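# Lift a headset by its headband and hold its cable

## Task

With the left arm, lift the headset (not the cable) by its headband and keep it steady so that its lowest point is at least roughly a hand's length above the table and no part of it reaches past the table's edge. The headband must be pinched between the left fingers with that gripper commanded to fully closed (-1). Those left fingers may contact only the headband; the cat ears count as headband, but the thin side arms that run down to the ear cups do not. Apart from the cable, nothing but the left fingers and possibly the right arm may touch the headset; the plug at the cable's end counts as a separate object, while the cable itself does not. The right gripper must clamp the cable firmly, well inside its finger pads rather than at the tips or edges, at a point below where the cable exits the ear cup. Along the stretch from the ear cup to that grip, the cable must stay well above the table and touch nothing except itself, the headset and the arms. If the right arm were removed, no part of the headset may drop more than a little. The cable's free end must not be left dangling below the tabletop, and if that end ever drops far below the tabletop or sticks far out past the table's edge, held or not, the task is failed. Once every condition holds, declare that you are finished; the result must still be true at that point. Except for the required hold, nothing that stays in place only because the robot is holding it counts as achieved.

## Robot and tools

Robot: two arms named left_arm and right_arm. The names are labels only and do not mean image sides. Each arm has six revolute joints and a parallel two-finger gripper. The root links sit in the scene frame at left_arm (+0.012, +0.254, 0) with quat_wxyz (+0.996, 0, 0, -0.086), and right_arm (+0.029, -0.337, 0) with quat_wxyz (+0.999, 0, 0, +0.054).

Scene frame: the origin is on the tabletop midway between the arms. +z is up, +x reaches out over the table, and left_arm is on the +y side. Gripper axes: the fingers extend along the gripper's +z and close along its y. end_effector_position is the pinch point between the pads, roughly 1 cm behind the fingertips.

The command row, shared by several tools, is always 16 plain numbers with both arms included even if only one moves: left x, y, z, qw, qx, qy, qz, opening, then right x, y, z, qw, qx, qy, qz, opening. x, y, z is an absolute target position for that pinch point in metres, scene frame. qw..qz is an absolute target orientation, w first, scene frame. Opening ranges from -1 (closed) to +1 (fully open, 0.094 m). To hold an arm's orientation, resend the exact same quaternion every time rather than copying the slightly drifted one from the result. To keep an arm still, resend its whole last reported pose plus the opening it should have.

execute_actions(actions, pictures): actions is a list holding one item or none. [] only returns the current state. {"rows": [...], "steps": n} plays 1 to 15 rows, each lasting one control step of 1/30 s. steps can be at most 15 and defaults to 15, and the last row repeats to fill out the count. {"steps": n} without rows is a wait of up to 300 steps, measured from the previous result. pictures (boolean) turns the camera images on or off. A call is rejected, so nothing is sent, if any target lies more than 0.6 m from that arm's last reported position along any axis of its gripper.

move(target, speed): target is one 16-number row of absolute poses. Each gripper follows a straight line to its pose, turning the shorter way, and both paths finish together within 0.5 to 10 s; anything longer is cut off at 10 s. speed is the top path speed in m/s, from 0.002 to 0.5 with a default of 0.25, and rotation is capped at twice that value in rad/s. The opening is applied when the move begins. Paths do not avoid obstacles or the other arm, and a gripper can lag, drift off the line, or overshoot speed, especially near full reach. The result adds a 'move:' line giving the outcome (done, off_target, moving, held, fault) and any limits that acted, together with each gripper's distance from its pose. Only one arm named means the other finished. limits=paced means the pose was clipped. limits=held means some steps were blocked, and the arm may then lurch faster than speed.

wait(seconds): 0 to 10 s with no new command.

zoom_image(camera, region): an enlarged crop of the latest image. region is [x0, y0, x1, y1] in pixels, at most 504x504. Cameras: cam_head_left, cam_head_right, cam_high and cam_low (504x504 each), and cam_left_wrist and cam_right_wrist (616x616 fisheye).



Control behaviour: each step, the commanded pose is clipped to within 70 mm and 16 degrees of the measured pose, and position is favoured over orientation. After an action ends, an arm moves on only to its last clipped pose, so a distant target takes several calls. Friction can leave the gripper up to about 31 mm short of its target, and commands smaller than that may do nothing. Reported hand positions can be off, more so at long reach. The simulation keeps running while you compose a reply, and fingers still in motion keep moving.

Result lines: the state line lists each arm's position and quaternion. grip_measured is the finger opening on the command scale, and the last number in Joint positions is the opening in metres. To grip, command roughly 0.03 below grip_measured; thin parts under about 2 mm get less force. 'Hand target' shows what the controller is currently driving toward. 'pose unreachable' and HELD mark steps that the clearance check changed or blocked. FAULT lines mark arm stops. Joint torques are noisy and offset. MOTOR HOT appears from 75 °C; at 90 °C the arm pauses for 10 s, and at 100 °C it goes limp and drops what it holds, so do not hold loads longer than needed.

Avoid: arms colliding or pushing on each other, fast or deep contacts (the farther a target lies past a contact, the harder it presses), slamming, dropping or letting things slip, and knocking anything off the table. Brief external tugs on held parts or pushes on loose items may occur. Keep the cable end off the floor and within the table's edge throughout.

Each tool is called after "Emit:" by a JSON object that holds its "api" and its "payload", one argument or row to a line.

## Session

I'll start by looking at the current state of the scene.

Emit:
{"api": "execute_actions", "payload": {
  "actions": []
}}

Scene clock: 0.00 s of 4200.00 s.
left_arm: end_effector_position=(+0.3298, +0.5525, +0.1387) grip_measured=+1.000 end_effector_quat_wxyz=(+0.111, -0.280, +0.782, +0.545) | right_arm: end_effector_position=(+0.3922, -0.3155, +0.3519) grip_measured=+1.000 end_effector_quat_wxyz=(+0.477, +0.694, +0.516, +0.157)
Joint positions: left_arm=[ 0.567  1.871  1.23  -0.386 -1.11   0.048  0.094] | right_arm=[ 0.313  1.462  1.701 -1.08   0.842  1.943  0.094]
Joint velocities: left_arm=[ 0.032 -0.017  0.002  0.022  0.022  0.066  0.   ] | right_arm=[-0.002 -0.002 -0.022  0.022 -0.007  0.066  0.   ]
Joint torques (N m, as the arm reports them, + toward a larger angle): no reading
Motor temperatures (°C, as the motors report them): left_arm=[23 23 24 25 26 24] | right_arm=[23 24 24 25 25 26]
Hand target (left_arm): +0.330, +0.553, +0.139; +0.111, -0.280, +0.782, +0.545
Hand target (right_arm): +0.392, -0.315, +0.352; +0.477, +0.694, +0.516, +0.157

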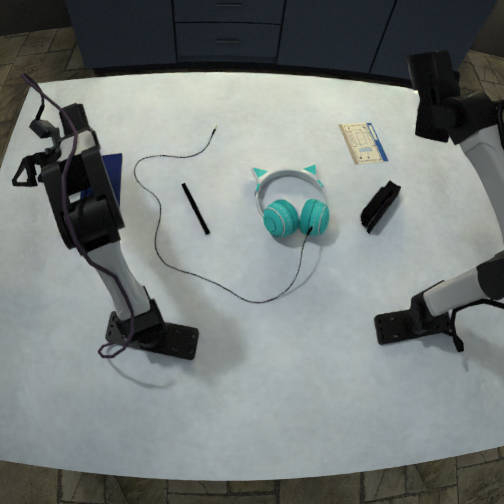

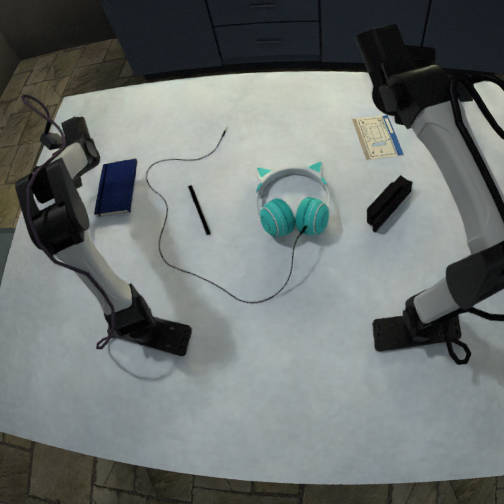

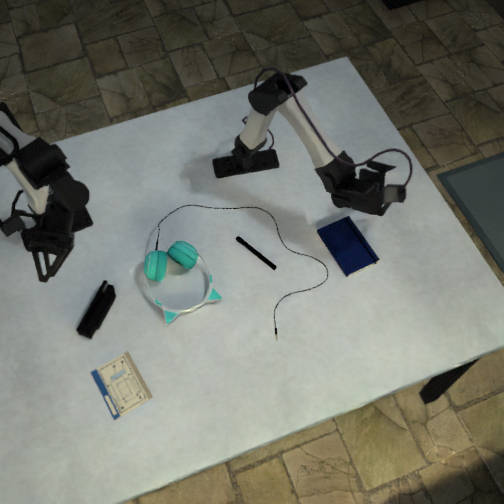

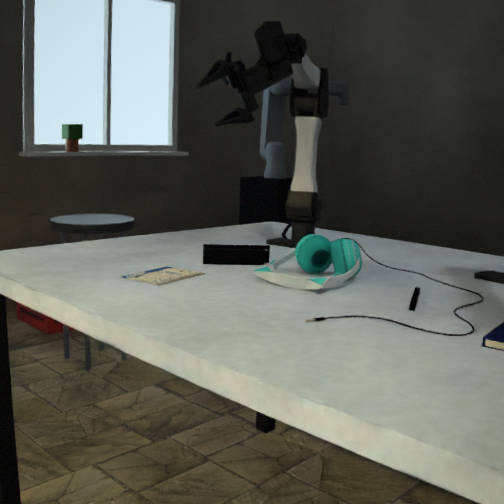

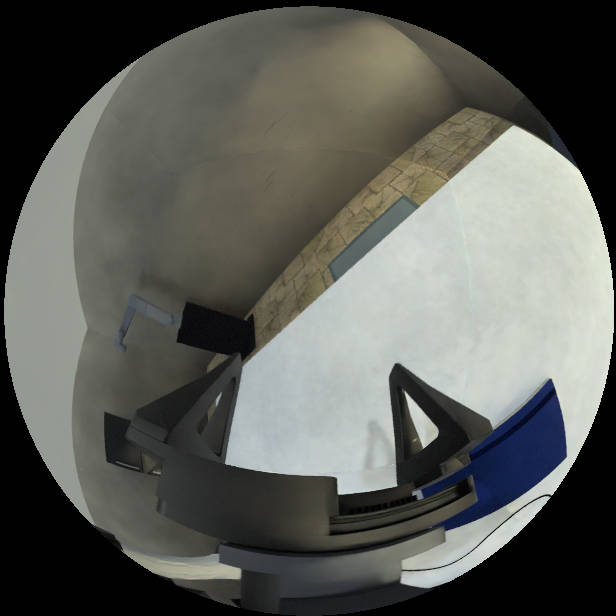

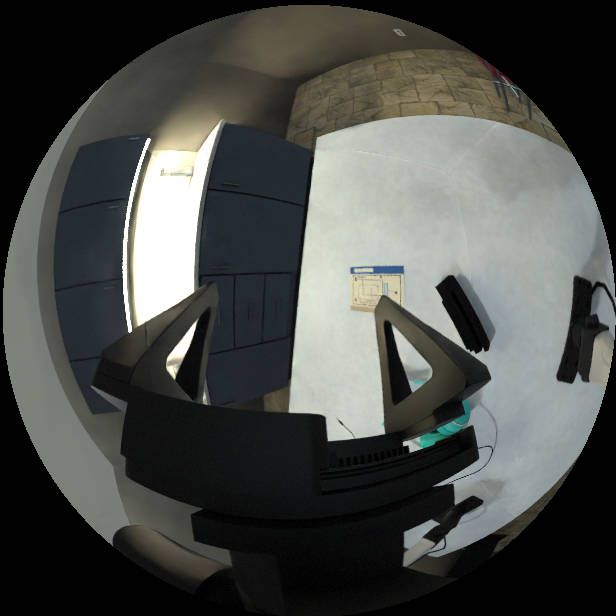

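Emit:
{"api": "zoom_image", "payload": {
  "camera": "cam_head_left",
  "region": [230, 140, 350, 260]
}}

Emit:
{"api": "zoom_image", "payload": {
  "camera": "cam_high",
  "region": [120, 220, 240, 340]
}}

Emit:
{"api": "zoom_image", "payload": {
  "camera": "cam_low",
  "region": [240, 200, 380, 320]
}}

Emit:
{"api": "zoom_image", "payload": {
  "camera": "cam_head_right",
  "region": [230, 140, 350, 260]
}}

Region (230, 140, 350, 260) of cam_head_left's 504x504 image, scaled by 4.200, with more detail than that image has.

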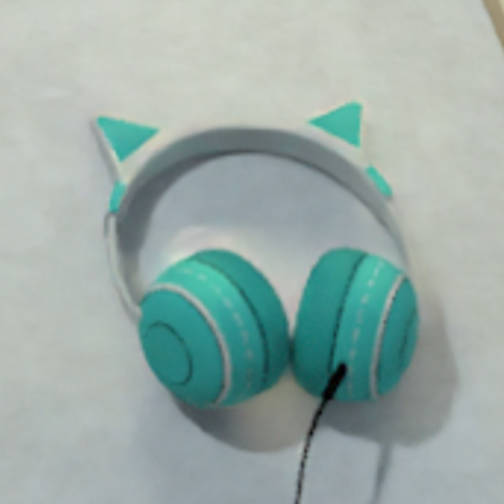

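Region (120, 220, 240, 340) of cam_high's 504x504 image, scaled by 4.200, with more detail than that image has.

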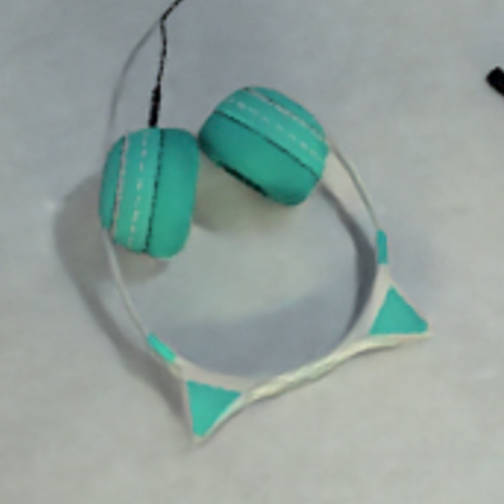

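Region (240, 200, 380, 320) of cam_low's 504x504 image, scaled by 3.600, with more detail than that image has; it fills the top 432 rows of this view, and the rest is white.

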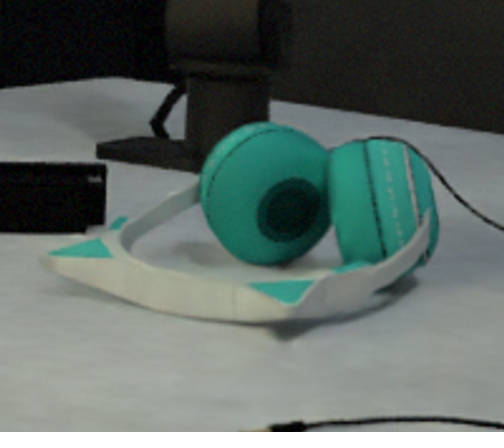

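Region (230, 140, 350, 260) of cam_head_right's 504x504 image, scaled by 4.200, with more detail than that image has.

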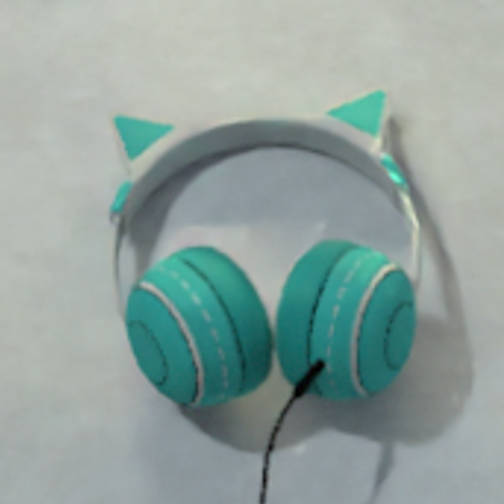

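Emit:
{"api": "move", "payload": {
  "target": [0.405, -0.04, 0.10, 0.0719, 0.642, 0.742, -0.1792, 0.1, 0.30, -0.265, 0.25, 0.7010, -0.0923, 0.7010, 0.0923, 1.0],
  "speed": 0.35
}}

Scene clock: 28.03 s of 4200.00 s.
left_arm: end_effector_position=(+0.3949, -0.0374, +0.1016) grip_measured=+0.101 end_effector_quat_wxyz=(+0.076, +0.641, +0.746, -0.166) | right_arm: end_effector_position=(+0.3019, -0.2658, +0.2534) grip_measured=+1.000 end_effector_quat_wxyz=(+0.697, -0.082, +0.705, +0.102)
Joint positions: left_arm=[-0.352  2.351  2.249 -1.376  0.356  0.878  0.052] | right_arm=[ 0.143  0.473  0.317  0.15  -0.011  0.028  0.094]
Joint velocities: left_arm=[-0.007 -0.017 -0.007 -0.022 -0.007  0.022 -0.001] | right_arm=[-0.002 -0.002 -0.017 -0.037  0.007 -0.037  0.   ]
Joint torques (N m, as the arm reports them, + toward a larger angle): left_arm=[ -0.26 -10.68   9.03   0.28   0.43   0.04] | right_arm=[-0.97 -1.11  6.89  1.85 -0.15 -0.18]
Motor temperatures (°C, as the motors report them): left_arm=[23 29 28 27 26 24] | right_arm=[23 26 26 28 25 26]
Hand target (left_arm): +0.393, -0.041, +0.101; +0.072, +0.644, +0.742, -0.173
Hand target (right_arm): +0.300, -0.267, +0.249; +0.696, -0.088, +0.706, +0.099
Off the commanded pose (left_arm): 0.011 m, 2 deg.
Off the commanded pose (right_arm): 0.004 m, 2 deg.
After step 120, 19.63 s passed at rest.
move: off_target (left_arm)
camera_calibration (this result's frames):
cam_left_wrist: T_world_to_cam=[[-0.963316, -0.209324, 0.167947, 0.359382], [-0.172487, 0.962348, 0.210082, 0.124601], [-0.205598, 0.173407, -0.963151, 0.304968], [0, 0, 0, 1]] pos_world=[0.430391, -0.0975657, 0.207197]
cam_right_wrist: T_world_to_cam=[[0.202335, -0.970252, 0.132933, -0.362603], [-0.688639, -0.237474, -0.685115, 0.319072], [0.696302, 0.0470801, -0.716203, 0.0952438], [0, 0, 0, 1]] pos_world=[0.226774, -0.280529, 0.335016]

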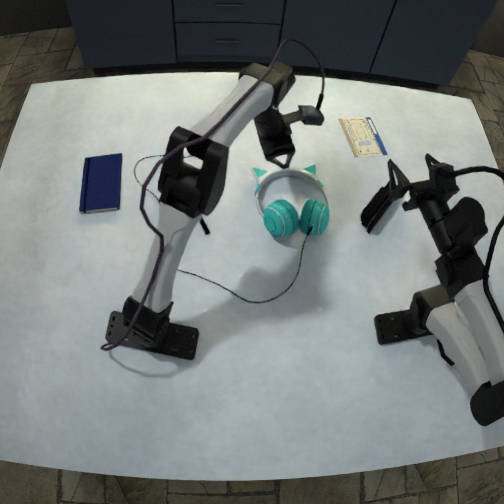

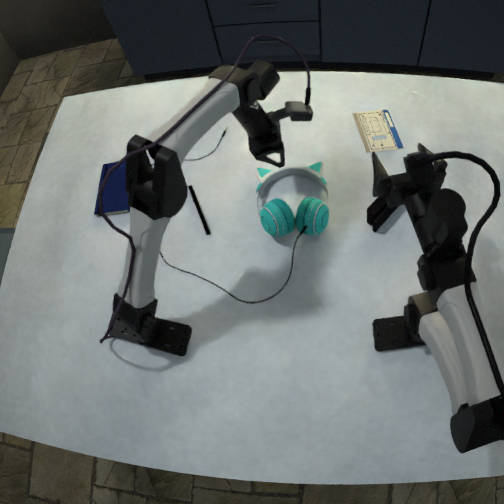

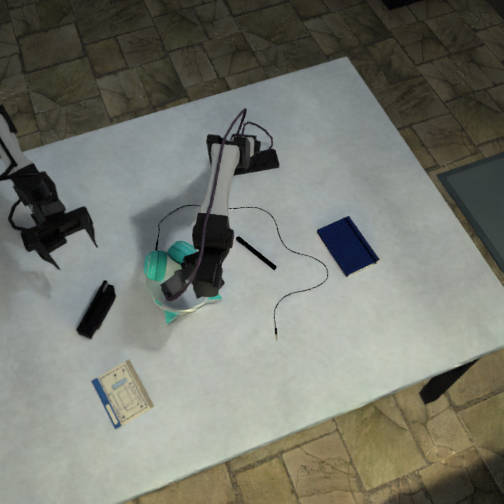

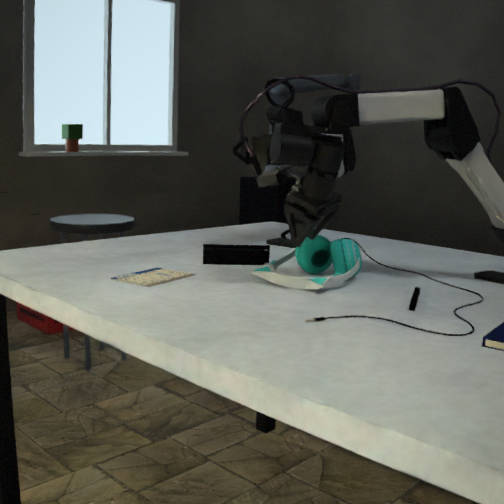

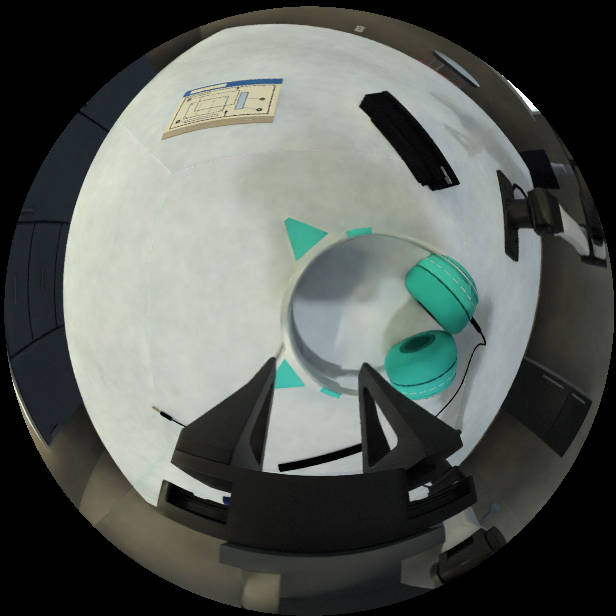

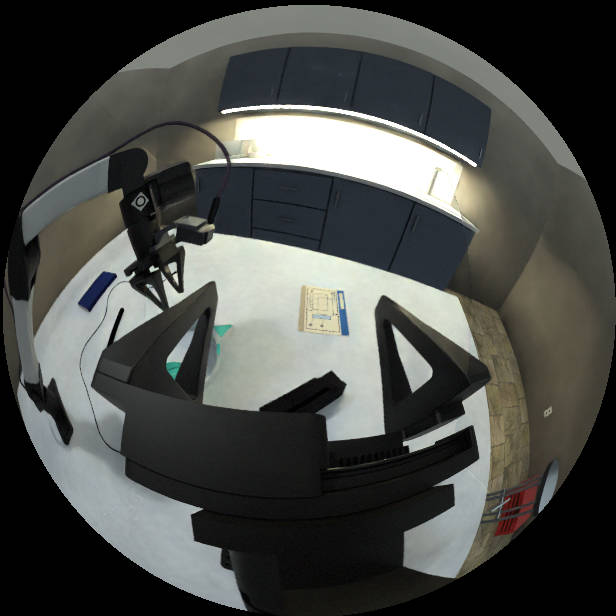

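Emit:
{"api": "zoom_image", "payload": {
  "camera": "cam_left_wrist",
  "region": [240, 200, 440, 400]
}}

Region (240, 200, 440, 400) of cam_left_wrist's 616x616 image, scaled by 2.520, with more detail than that image has.

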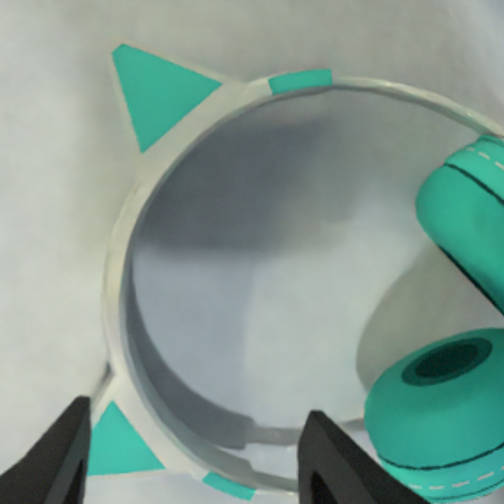

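Emit:
{"api": "move", "payload": {
  "target": [0.417, -0.057, 0.055, 0.0719, 0.642, 0.742, -0.1792, 0.1, 0.3019, -0.2658, 0.2534, 0.697, -0.082, 0.705, 0.102, 1.0],
  "speed": 0.1
}}

Scene clock: 34.70 s of 4200.00 s.
left_arm: end_effector_position=(+0.4129, -0.0502, +0.0522) grip_measured=+0.101 end_effector_quat_wxyz=(+0.059, +0.638, +0.747, -0.176) | right_arm: end_effector_position=(+0.3019, -0.2657, +0.2534) grip_measured=+1.000 end_effector_quat_wxyz=(+0.697, -0.083, +0.705, +0.102)
Joint positions: left_arm=[-0.352  2.521  2.356 -1.351  0.369  0.879  0.052] | right_arm=[ 0.142  0.473  0.317  0.15  -0.012  0.028  0.094]
Joint velocities: left_arm=[-0.007 -0.002  0.012  0.037  0.007  0.007 -0.001] | right_arm=[ 0.007  0.002  0.012 -0.022  0.007  0.037  0.   ]
Joint torques (N m, as the arm reports them, + toward a larger angle): left_arm=[ -0.11 -12.11   8.74   0.49   0.45   0.02] | right_arm=[-0.19  0.18  8.08  1.93 -0.03 -0.04]
Motor temperatures (°C, as the motors report them): left_arm=[23 32 29 27 26 24] | right_arm=[23 25 27 29 25 26]
Hand target (left_arm): +0.416, -0.057, +0.055; +0.072, +0.642, +0.742, -0.179
Hand target (right_arm): +0.302, -0.266, +0.253; +0.697, -0.082, +0.705, +0.102
Off the commanded pose (left_arm): 0.008 m, 2 deg.
Off the commanded pose (right_arm): 0.000 m, 0 deg.
After step 90, 2.60 s passed at rest.
move: done
camera_calibration (this result's frames):
cam_left_wrist: T_world_to_cam=[[-0.956669, -0.209121, 0.202613, 0.377835], [-0.162731, 0.961017, 0.223527, 0.145605], [-0.241459, 0.18087, -0.953406, 0.277931], [0, 0, 0, 1]] pos_world=[0.452267, -0.111185, 0.15588]
cam_right_wrist: T_world_to_cam=[[0.203424, -0.969922, 0.133678, -0.362879], [-0.688232, -0.238764, -0.685076, 0.318604], [0.696387, 0.0473594, -0.716102, 0.0952878], [0, 0, 0, 1]] pos_world=[0.226734, -0.280407, 0.335012]

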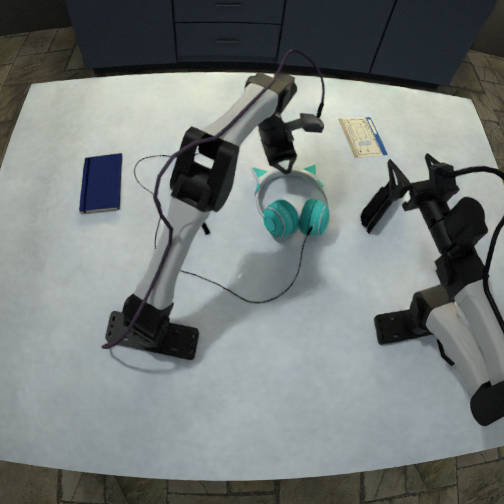

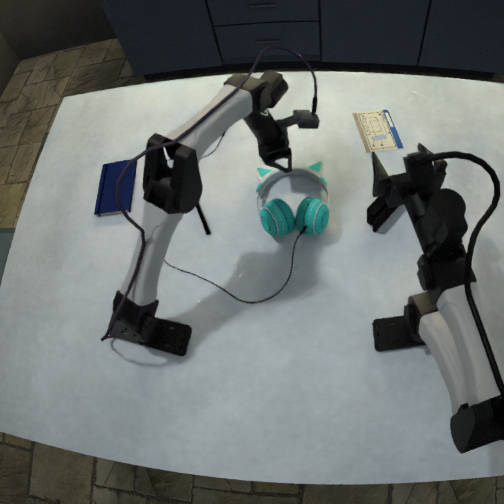

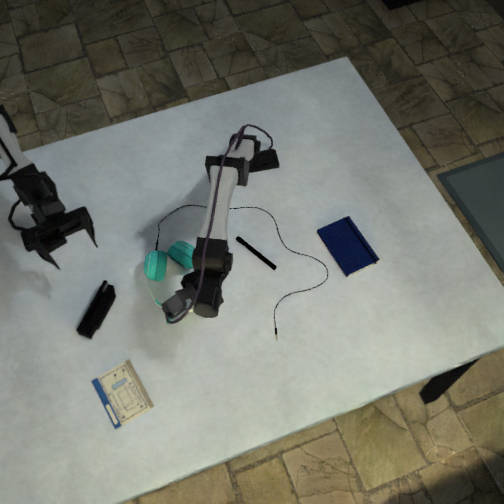

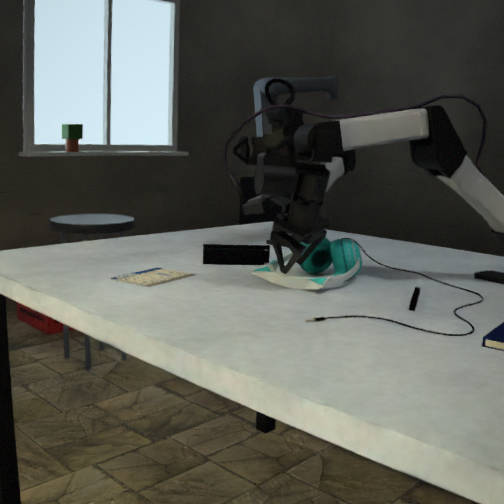

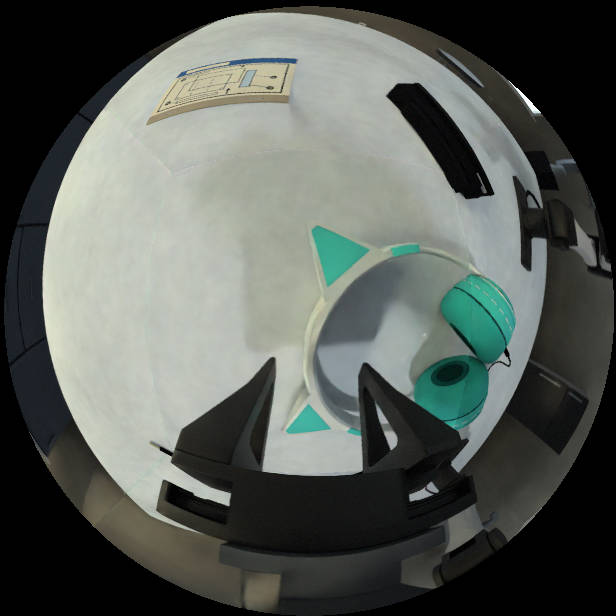

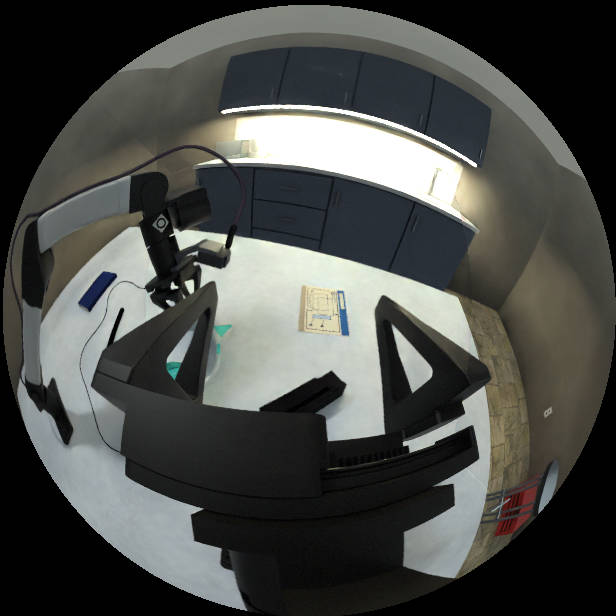

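Emit:
{"api": "zoom_image", "payload": {
  "camera": "cam_low",
  "region": [240, 210, 370, 310]
}}

Emit:
{"api": "zoom_image", "payload": {
  "camera": "cam_left_wrist",
  "region": [220, 210, 460, 450]
}}

Region (240, 210, 370, 310) of cam_low's 504x504 image, scaled by 3.877, with more detail than that image has; it fills the top 388 rows of this view, and the rest is white.

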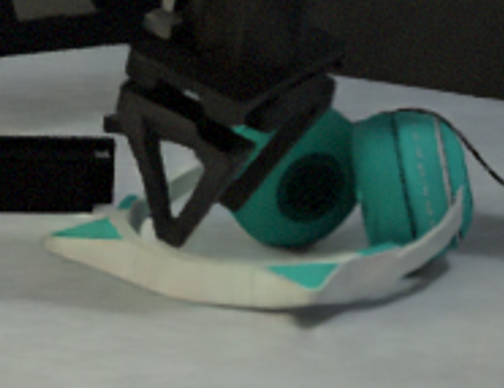

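Region (220, 210, 460, 450) of cam_left_wrist's 616x616 image, scaled by 2.100, with more detail than that image has.

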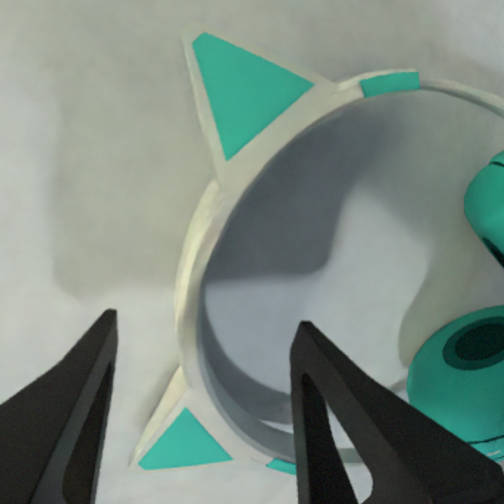

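Emit:
{"api": "move", "payload": {
  "target": [0.415, -0.059, 0.026, 0.0719, 0.642, 0.742, -0.1792, -0.2, 0.3019, -0.2658, 0.2534, 0.697, -0.082, 0.705, 0.102, 1.0],
  "speed": 0.05
}}

Scene clock: 40.23 s of 4200.00 s.
left_arm: end_effector_position=(+0.4188, -0.0536, +0.0301) grip_measured=-0.199 end_effector_quat_wxyz=(+0.072, +0.640, +0.745, -0.173) | right_arm: end_effector_position=(+0.3019, -0.2657, +0.2534) grip_measured=+1.000 end_effector_quat_wxyz=(+0.697, -0.083, +0.705, +0.102)
Joint positions: left_arm=[-0.352  2.521  2.267 -1.235  0.369  0.879  0.038] | right_arm=[ 0.142  0.473  0.317  0.15  -0.012  0.028  0.094]
Joint velocities: left_arm=[-0.007  0.017 -0.012  0.051  0.007  0.007  0.   ] | right_arm=[-0.007 -0.007  0.012 -0.022  0.095 -0.022  0.   ]
Joint torques (N m, as the arm reports them, + toward a larger angle): left_arm=[ -0.5  -12.58   5.41   0.62   0.4   -0.04] | right_arm=[-0.16  0.16  8.15  1.92 -0.03 -0.04]
Motor temperatures (°C, as the motors report them): left_arm=[23 34 29 27 26 24] | right_arm=[23 25 27 29 25 26]
Hand target (left_arm): +0.415, -0.059, +0.026; +0.071, +0.642, +0.742, -0.179
Hand target (right_arm): +0.302, -0.266, +0.253; +0.697, -0.082, +0.705, +0.102
Off the commanded pose (left_arm): 0.008 m, 1 deg.
Off the commanded pose (right_arm): 0.000 m, 0 deg.
After step 90, 1.50 s passed at rest.
move: done
camera_calibration (this result's frames):
cam_left_wrist: T_world_to_cam=[[-0.961067, -0.206573, 0.183516, 0.389813], [-0.167634, 0.963858, 0.207065, 0.157506], [-0.219658, 0.168239, -0.960961, 0.249356], [0, 0, 0, 1]] pos_world=[0.455813, -0.11324, 0.13547]
cam_right_wrist: T_world_to_cam=[[0.203424, -0.969922, 0.133678, -0.362879], [-0.688232, -0.238764, -0.685076, 0.318604], [0.696387, 0.0473594, -0.716102, 0.0952878], [0, 0, 0, 1]] pos_world=[0.226734, -0.280407, 0.335012]

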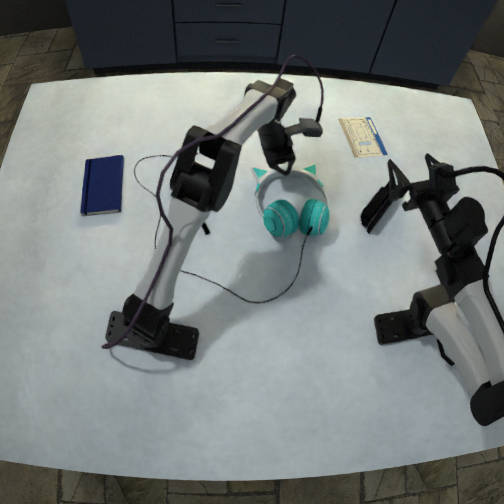

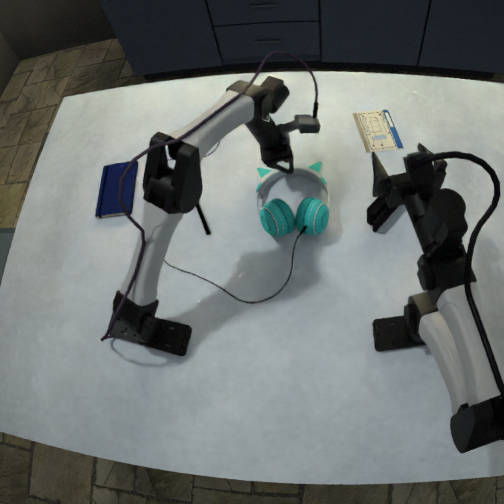

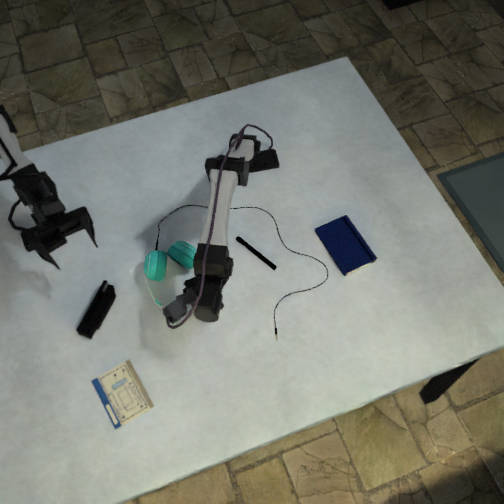

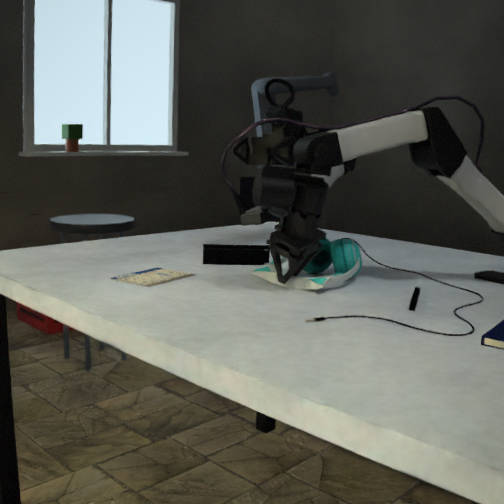

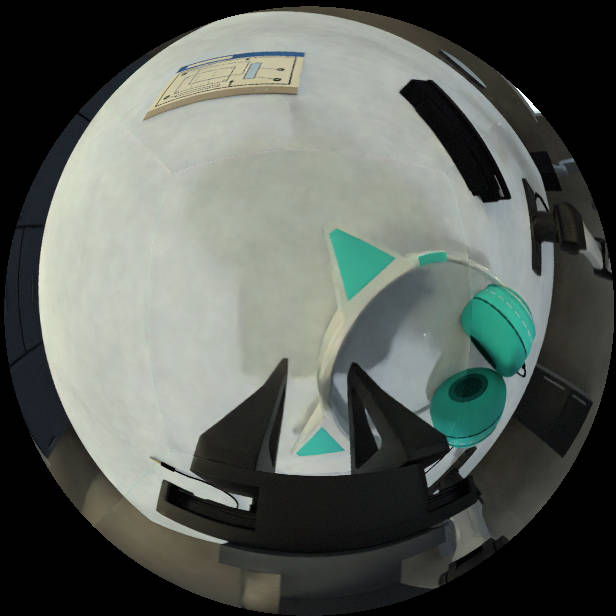

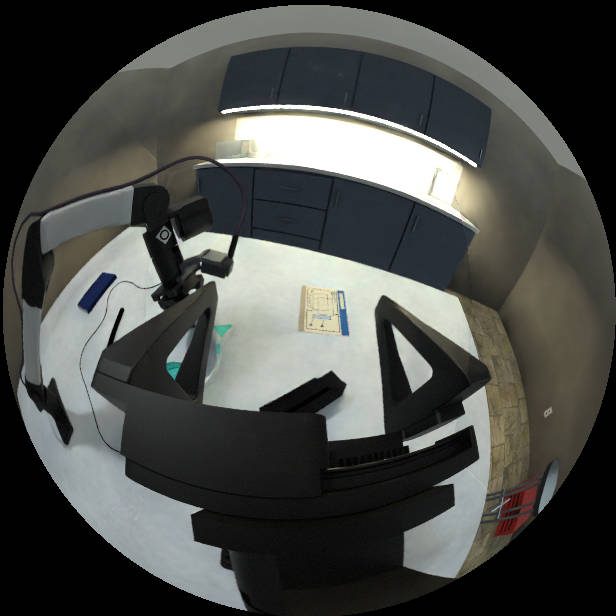

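Emit:
{"api": "zoom_image", "payload": {
  "camera": "cam_low",
  "region": [250, 230, 340, 300]
}}

Region (250, 230, 340, 300) of cam_low's 504x504 image, scaled by 5.600, with more detail than that image has.

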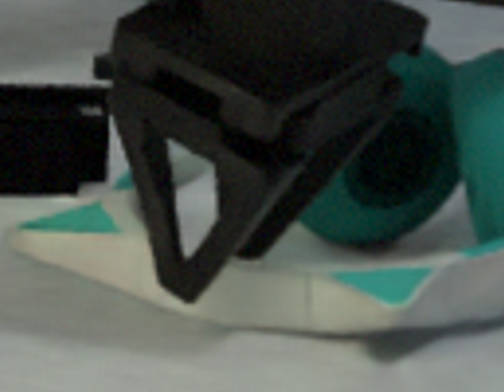

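Emit:
{"api": "move", "payload": {
  "target": [0.408, -0.060, 0.0175, 0.0719, 0.642, 0.742, -0.1792, -0.35, 0.3019, -0.2658, 0.2534, 0.697, -0.082, 0.705, 0.102, 1.0],
  "speed": 0.03
}}

Scene clock: 42.47 s of 4200.00 s.
left_arm: end_effector_position=(+0.4117, -0.0549, +0.0179) grip_measured=-0.349 end_effector_quat_wxyz=(+0.068, +0.641, +0.744, -0.175) | right_arm: end_effector_position=(+0.3019, -0.2657, +0.2534) grip_measured=+1.000 end_effector_quat_wxyz=(+0.697, -0.083, +0.705, +0.102)
Joint positions: left_arm=[-0.361  2.501  2.182 -1.175  0.37   0.874  0.031] | right_arm=[ 0.142  0.473  0.317  0.15  -0.012  0.028  0.094]
Joint velocities: left_arm=[ 0.002 -0.007 -0.012  0.007  0.037 -0.037 -0.001] | right_arm=[0.007 0.017 0.002 0.007 0.037 0.007 0.   ]
Joint torques (N m, as the arm reports them, + toward a larger angle): left_arm=[ -0.57 -13.32   5.07   0.59   0.39  -0.08] | right_arm=[-0.19  0.15  8.15  1.91 -0.04 -0.04]
Motor temperatures (°C, as the motors report them): left_arm=[23 35 29 27 26 24] | right_arm=[23 25 27 30 25 26]
Hand target (left_arm): +0.408, -0.060, +0.018; +0.072, +0.642, +0.742, -0.179
Hand target (right_arm): +0.302, -0.266, +0.253; +0.697, -0.082, +0.705, +0.102
Off the commanded pose (left_arm): 0.006 m, 1 deg.
Off the commanded pose (right_arm): 0.000 m, 0 deg.
move: done
camera_calibration (this result's frames):
cam_left_wrist: T_world_to_cam=[[-0.960776, -0.202439, 0.189548, 0.384925], [-0.161776, 0.964261, 0.209832, 0.157566], [-0.225252, 0.170937, -0.959188, 0.238682], [0, 0, 0, 1]] pos_world=[0.44908, -0.11481, 0.122917]
cam_right_wrist: T_world_to_cam=[[0.203424, -0.969922, 0.133678, -0.362879], [-0.688232, -0.238764, -0.685076, 0.318604], [0.696387, 0.0473594, -0.716102, 0.0952878], [0, 0, 0, 1]] pos_world=[0.226734, -0.280407, 0.335012]

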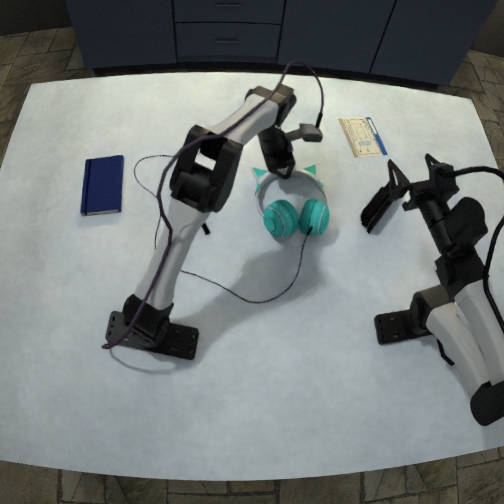

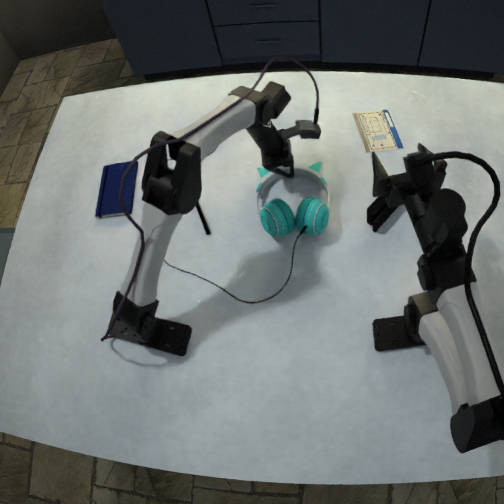

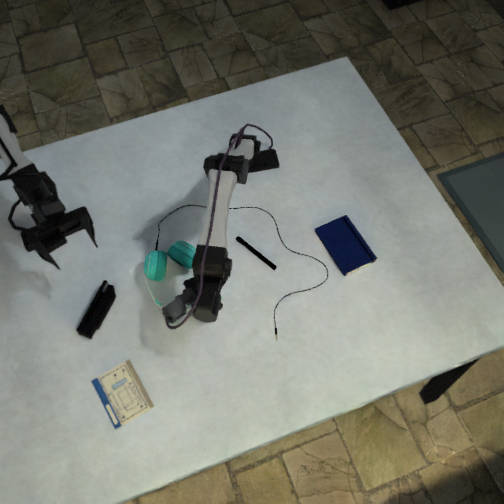

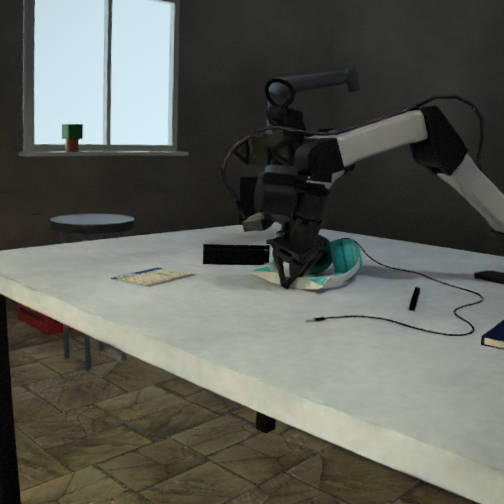

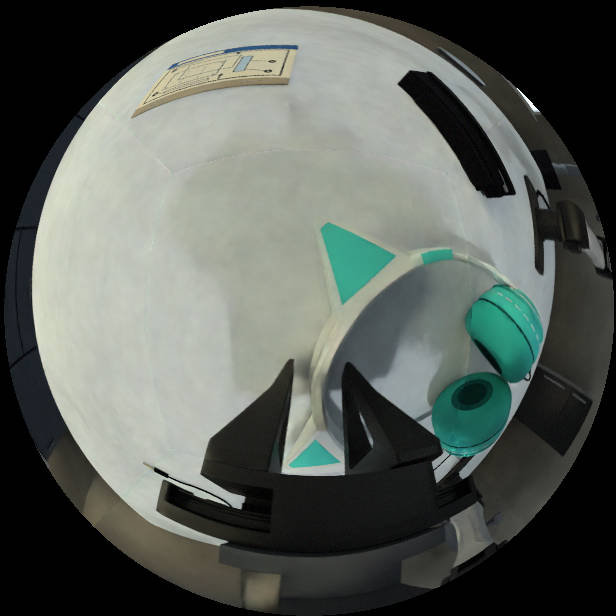

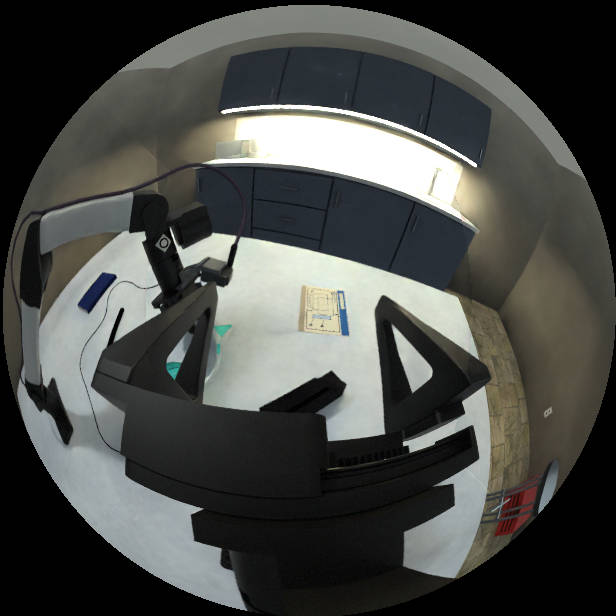

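Emit:
{"api": "execute_actions", "payload": {
  "actions": [
    {"rows": [
[0.408, -0.060, 0.0175, 0.0719, 0.642, 0.742, -0.1792, -0.45, 0.3019, -0.2658, 0.2534, 0.697, -0.082, 0.705, 0.102, 1.0],
[0.408, -0.060, 0.0175, 0.0719, 0.642, 0.742, -0.1792, -0.53, 0.3019, -0.2658, 0.2534, 0.697, -0.082, 0.705, 0.102, 1.0],
[0.408, -0.060, 0.0175, 0.0719, 0.642, 0.742, -0.1792, -0.60, 0.3019, -0.2658, 0.2534, 0.697, -0.082, 0.705, 0.102, 1.0],
[0.408, -0.060, 0.0175, 0.0719, 0.642, 0.742, -0.1792, -0.66, 0.3019, -0.2658, 0.2534, 0.697, -0.082, 0.705, 0.102, 1.0],
[0.408, -0.060, 0.0175, 0.0719, 0.642, 0.742, -0.1792, -0.71, 0.3019, -0.2658, 0.2534, 0.697, -0.082, 0.705, 0.102, 1.0],
[0.408, -0.060, 0.0175, 0.0719, 0.642, 0.742, -0.1792, -0.75, 0.3019, -0.2658, 0.2534, 0.697, -0.082, 0.705, 0.102, 1.0],
[0.408, -0.060, 0.0175, 0.0719, 0.642, 0.742, -0.1792, -0.78, 0.3019, -0.2658, 0.2534, 0.697, -0.082, 0.705, 0.102, 1.0],
[0.408, -0.060, 0.0175, 0.0719, 0.642, 0.742, -0.1792, -0.81, 0.3019, -0.2658, 0.2534, 0.697, -0.082, 0.705, 0.102, 1.0],
[0.408, -0.060, 0.0175, 0.0719, 0.642, 0.742, -0.1792, -0.84, 0.3019, -0.2658, 0.2534, 0.697, -0.082, 0.705, 0.102, 1.0],
[0.408, -0.060, 0.0175, 0.0719, 0.642, 0.742, -0.1792, -0.87, 0.3019, -0.2658, 0.2534, 0.697, -0.082, 0.705, 0.102, 1.0],
[0.408, -0.060, 0.0175, 0.0719, 0.642, 0.742, -0.1792, -0.90, 0.3019, -0.2658, 0.2534, 0.697, -0.082, 0.705, 0.102, 1.0],
[0.408, -0.060, 0.0175, 0.0719, 0.642, 0.742, -0.1792, -0.93, 0.3019, -0.2658, 0.2534, 0.697, -0.082, 0.705, 0.102, 1.0],
[0.408, -0.060, 0.0175, 0.0719, 0.642, 0.742, -0.1792, -0.96, 0.3019, -0.2658, 0.2534, 0.697, -0.082, 0.705, 0.102, 1.0],
[0.408, -0.060, 0.0175, 0.0719, 0.642, 0.742, -0.1792, -1.0, 0.3019, -0.2658, 0.2534, 0.697, -0.082, 0.705, 0.102, 1.0]
], "steps": 15}
  ]
}}

Scene clock: 44.13 s of 4200.00 s.
left_arm: end_effector_position=(+0.4143, -0.0563, +0.0180) grip_measured=-0.828 end_effector_quat_wxyz=(+0.074, +0.642, +0.743, -0.173) | right_arm: end_effector_position=(+0.3019, -0.2657, +0.2534) grip_measured=+1.000 end_effector_quat_wxyz=(+0.697, -0.083, +0.705, +0.102)
Joint positions: left_arm=[-0.362  2.501  2.182 -1.162  0.368  0.873  0.008] | right_arm=[ 0.142  0.473  0.317  0.15  -0.012  0.028  0.094]
Joint velocities: left_arm=[ 0.017 -0.017 -0.007  0.066 -0.11  -0.022 -0.   ] | right_arm=[-0.002  0.007 -0.012  0.007 -0.11  -0.037  0.   ]
Joint torques (N m, as the arm reports them, + toward a larger angle): left_arm=[ -0.45 -13.19   5.03   0.51   0.42  -0.08] | right_arm=[-0.18  0.2   8.13  1.92 -0.03 -0.04]
Motor temperatures (°C, as the motors report them): left_arm=[23 36 29 27 26 24] | right_arm=[23 25 28 30 25 26]
Hand target (left_arm): +0.408, -0.060, +0.017; +0.071, +0.642, +0.742, -0.179
Hand target (right_arm): +0.302, -0.266, +0.253; +0.697, -0.082, +0.705, +0.102
Off the commanded pose (left_arm): 0.007 m, 1 deg.
Off the commanded pose (right_arm): 0.000 m, 0 deg.
Steps of this call (steps 1 to 35: nothing new was sent; steps 36 to 50: all 15 steps of this action). Readings (end_effector_position):
36: left_arm (+0.4120, -0.0551, +0.0180) | right_arm (+0.3019, -0.2657, +0.2534)
37: left_arm (+0.4122, -0.0552, +0.0180) | right_arm (+0.3019, -0.2657, +0.2534)
39: left_arm (+0.4122, -0.0552, +0.0180) | right_arm (+0.3019, -0.2657, +0.2534)
43: left_arm (+0.4124, -0.0555, +0.0181) | right_arm (+0.3019, -0.2657, +0.2534)
50: the state above
camera_calibration (this result's frames):
cam_left_wrist: T_world_to_cam=[[-0.962997, -0.201823, 0.178618, 0.388257], [-0.164472, 0.965107, 0.203757, 0.160676], [-0.213508, 0.16684, -0.96259, 0.234572], [0, 0, 0, 1]] pos_world=[0.4504, -0.115846, 0.123708]
cam_right_wrist: T_world_to_cam=[[0.203424, -0.969922, 0.133678, -0.362879], [-0.688232, -0.238764, -0.685076, 0.318604], [0.696387, 0.0473594, -0.716102, 0.0952878], [0, 0, 0, 1]] pos_world=[0.226734, -0.280407, 0.335012]

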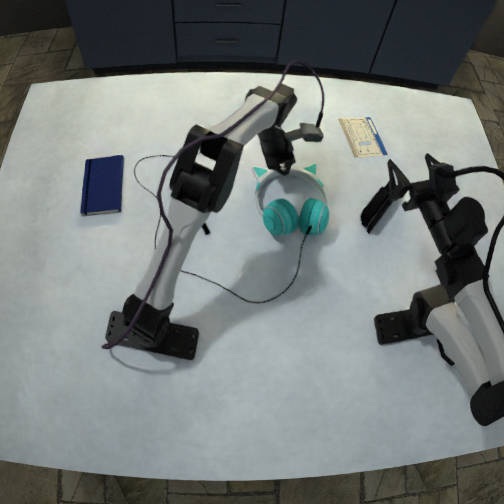

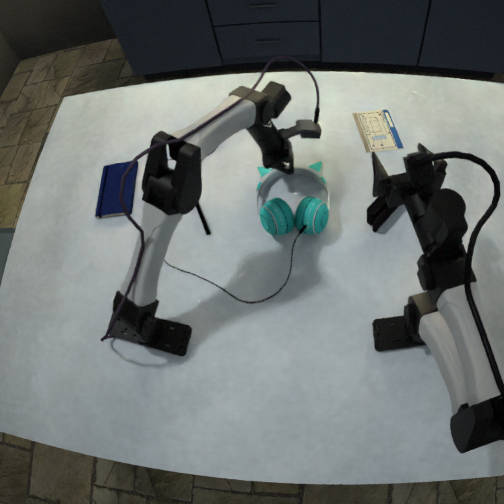

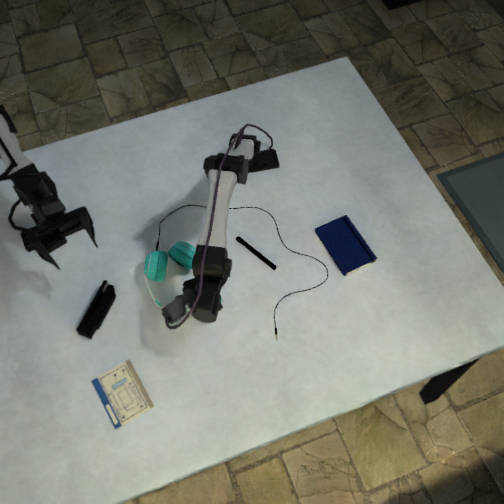

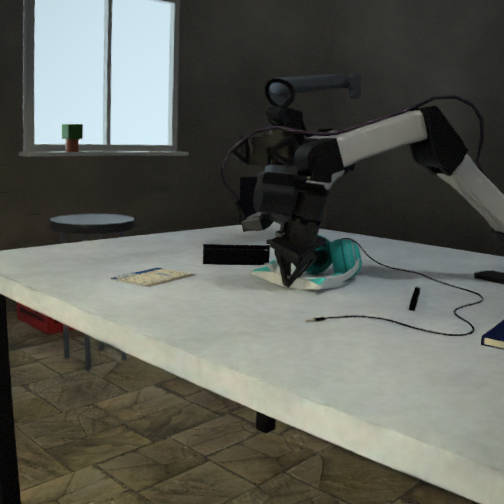

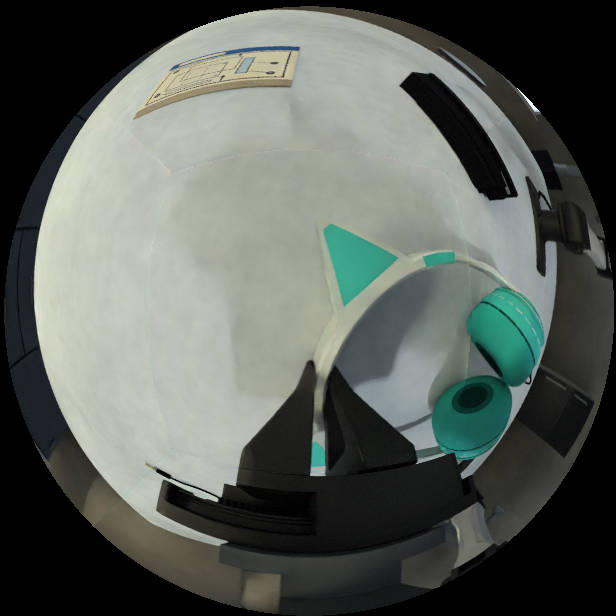

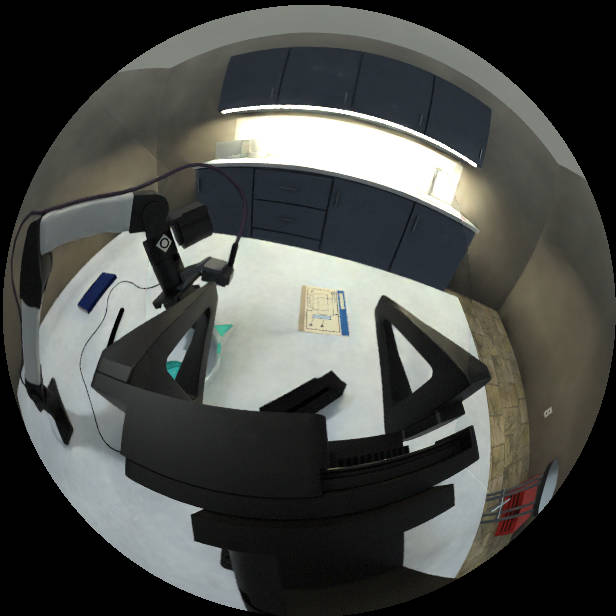

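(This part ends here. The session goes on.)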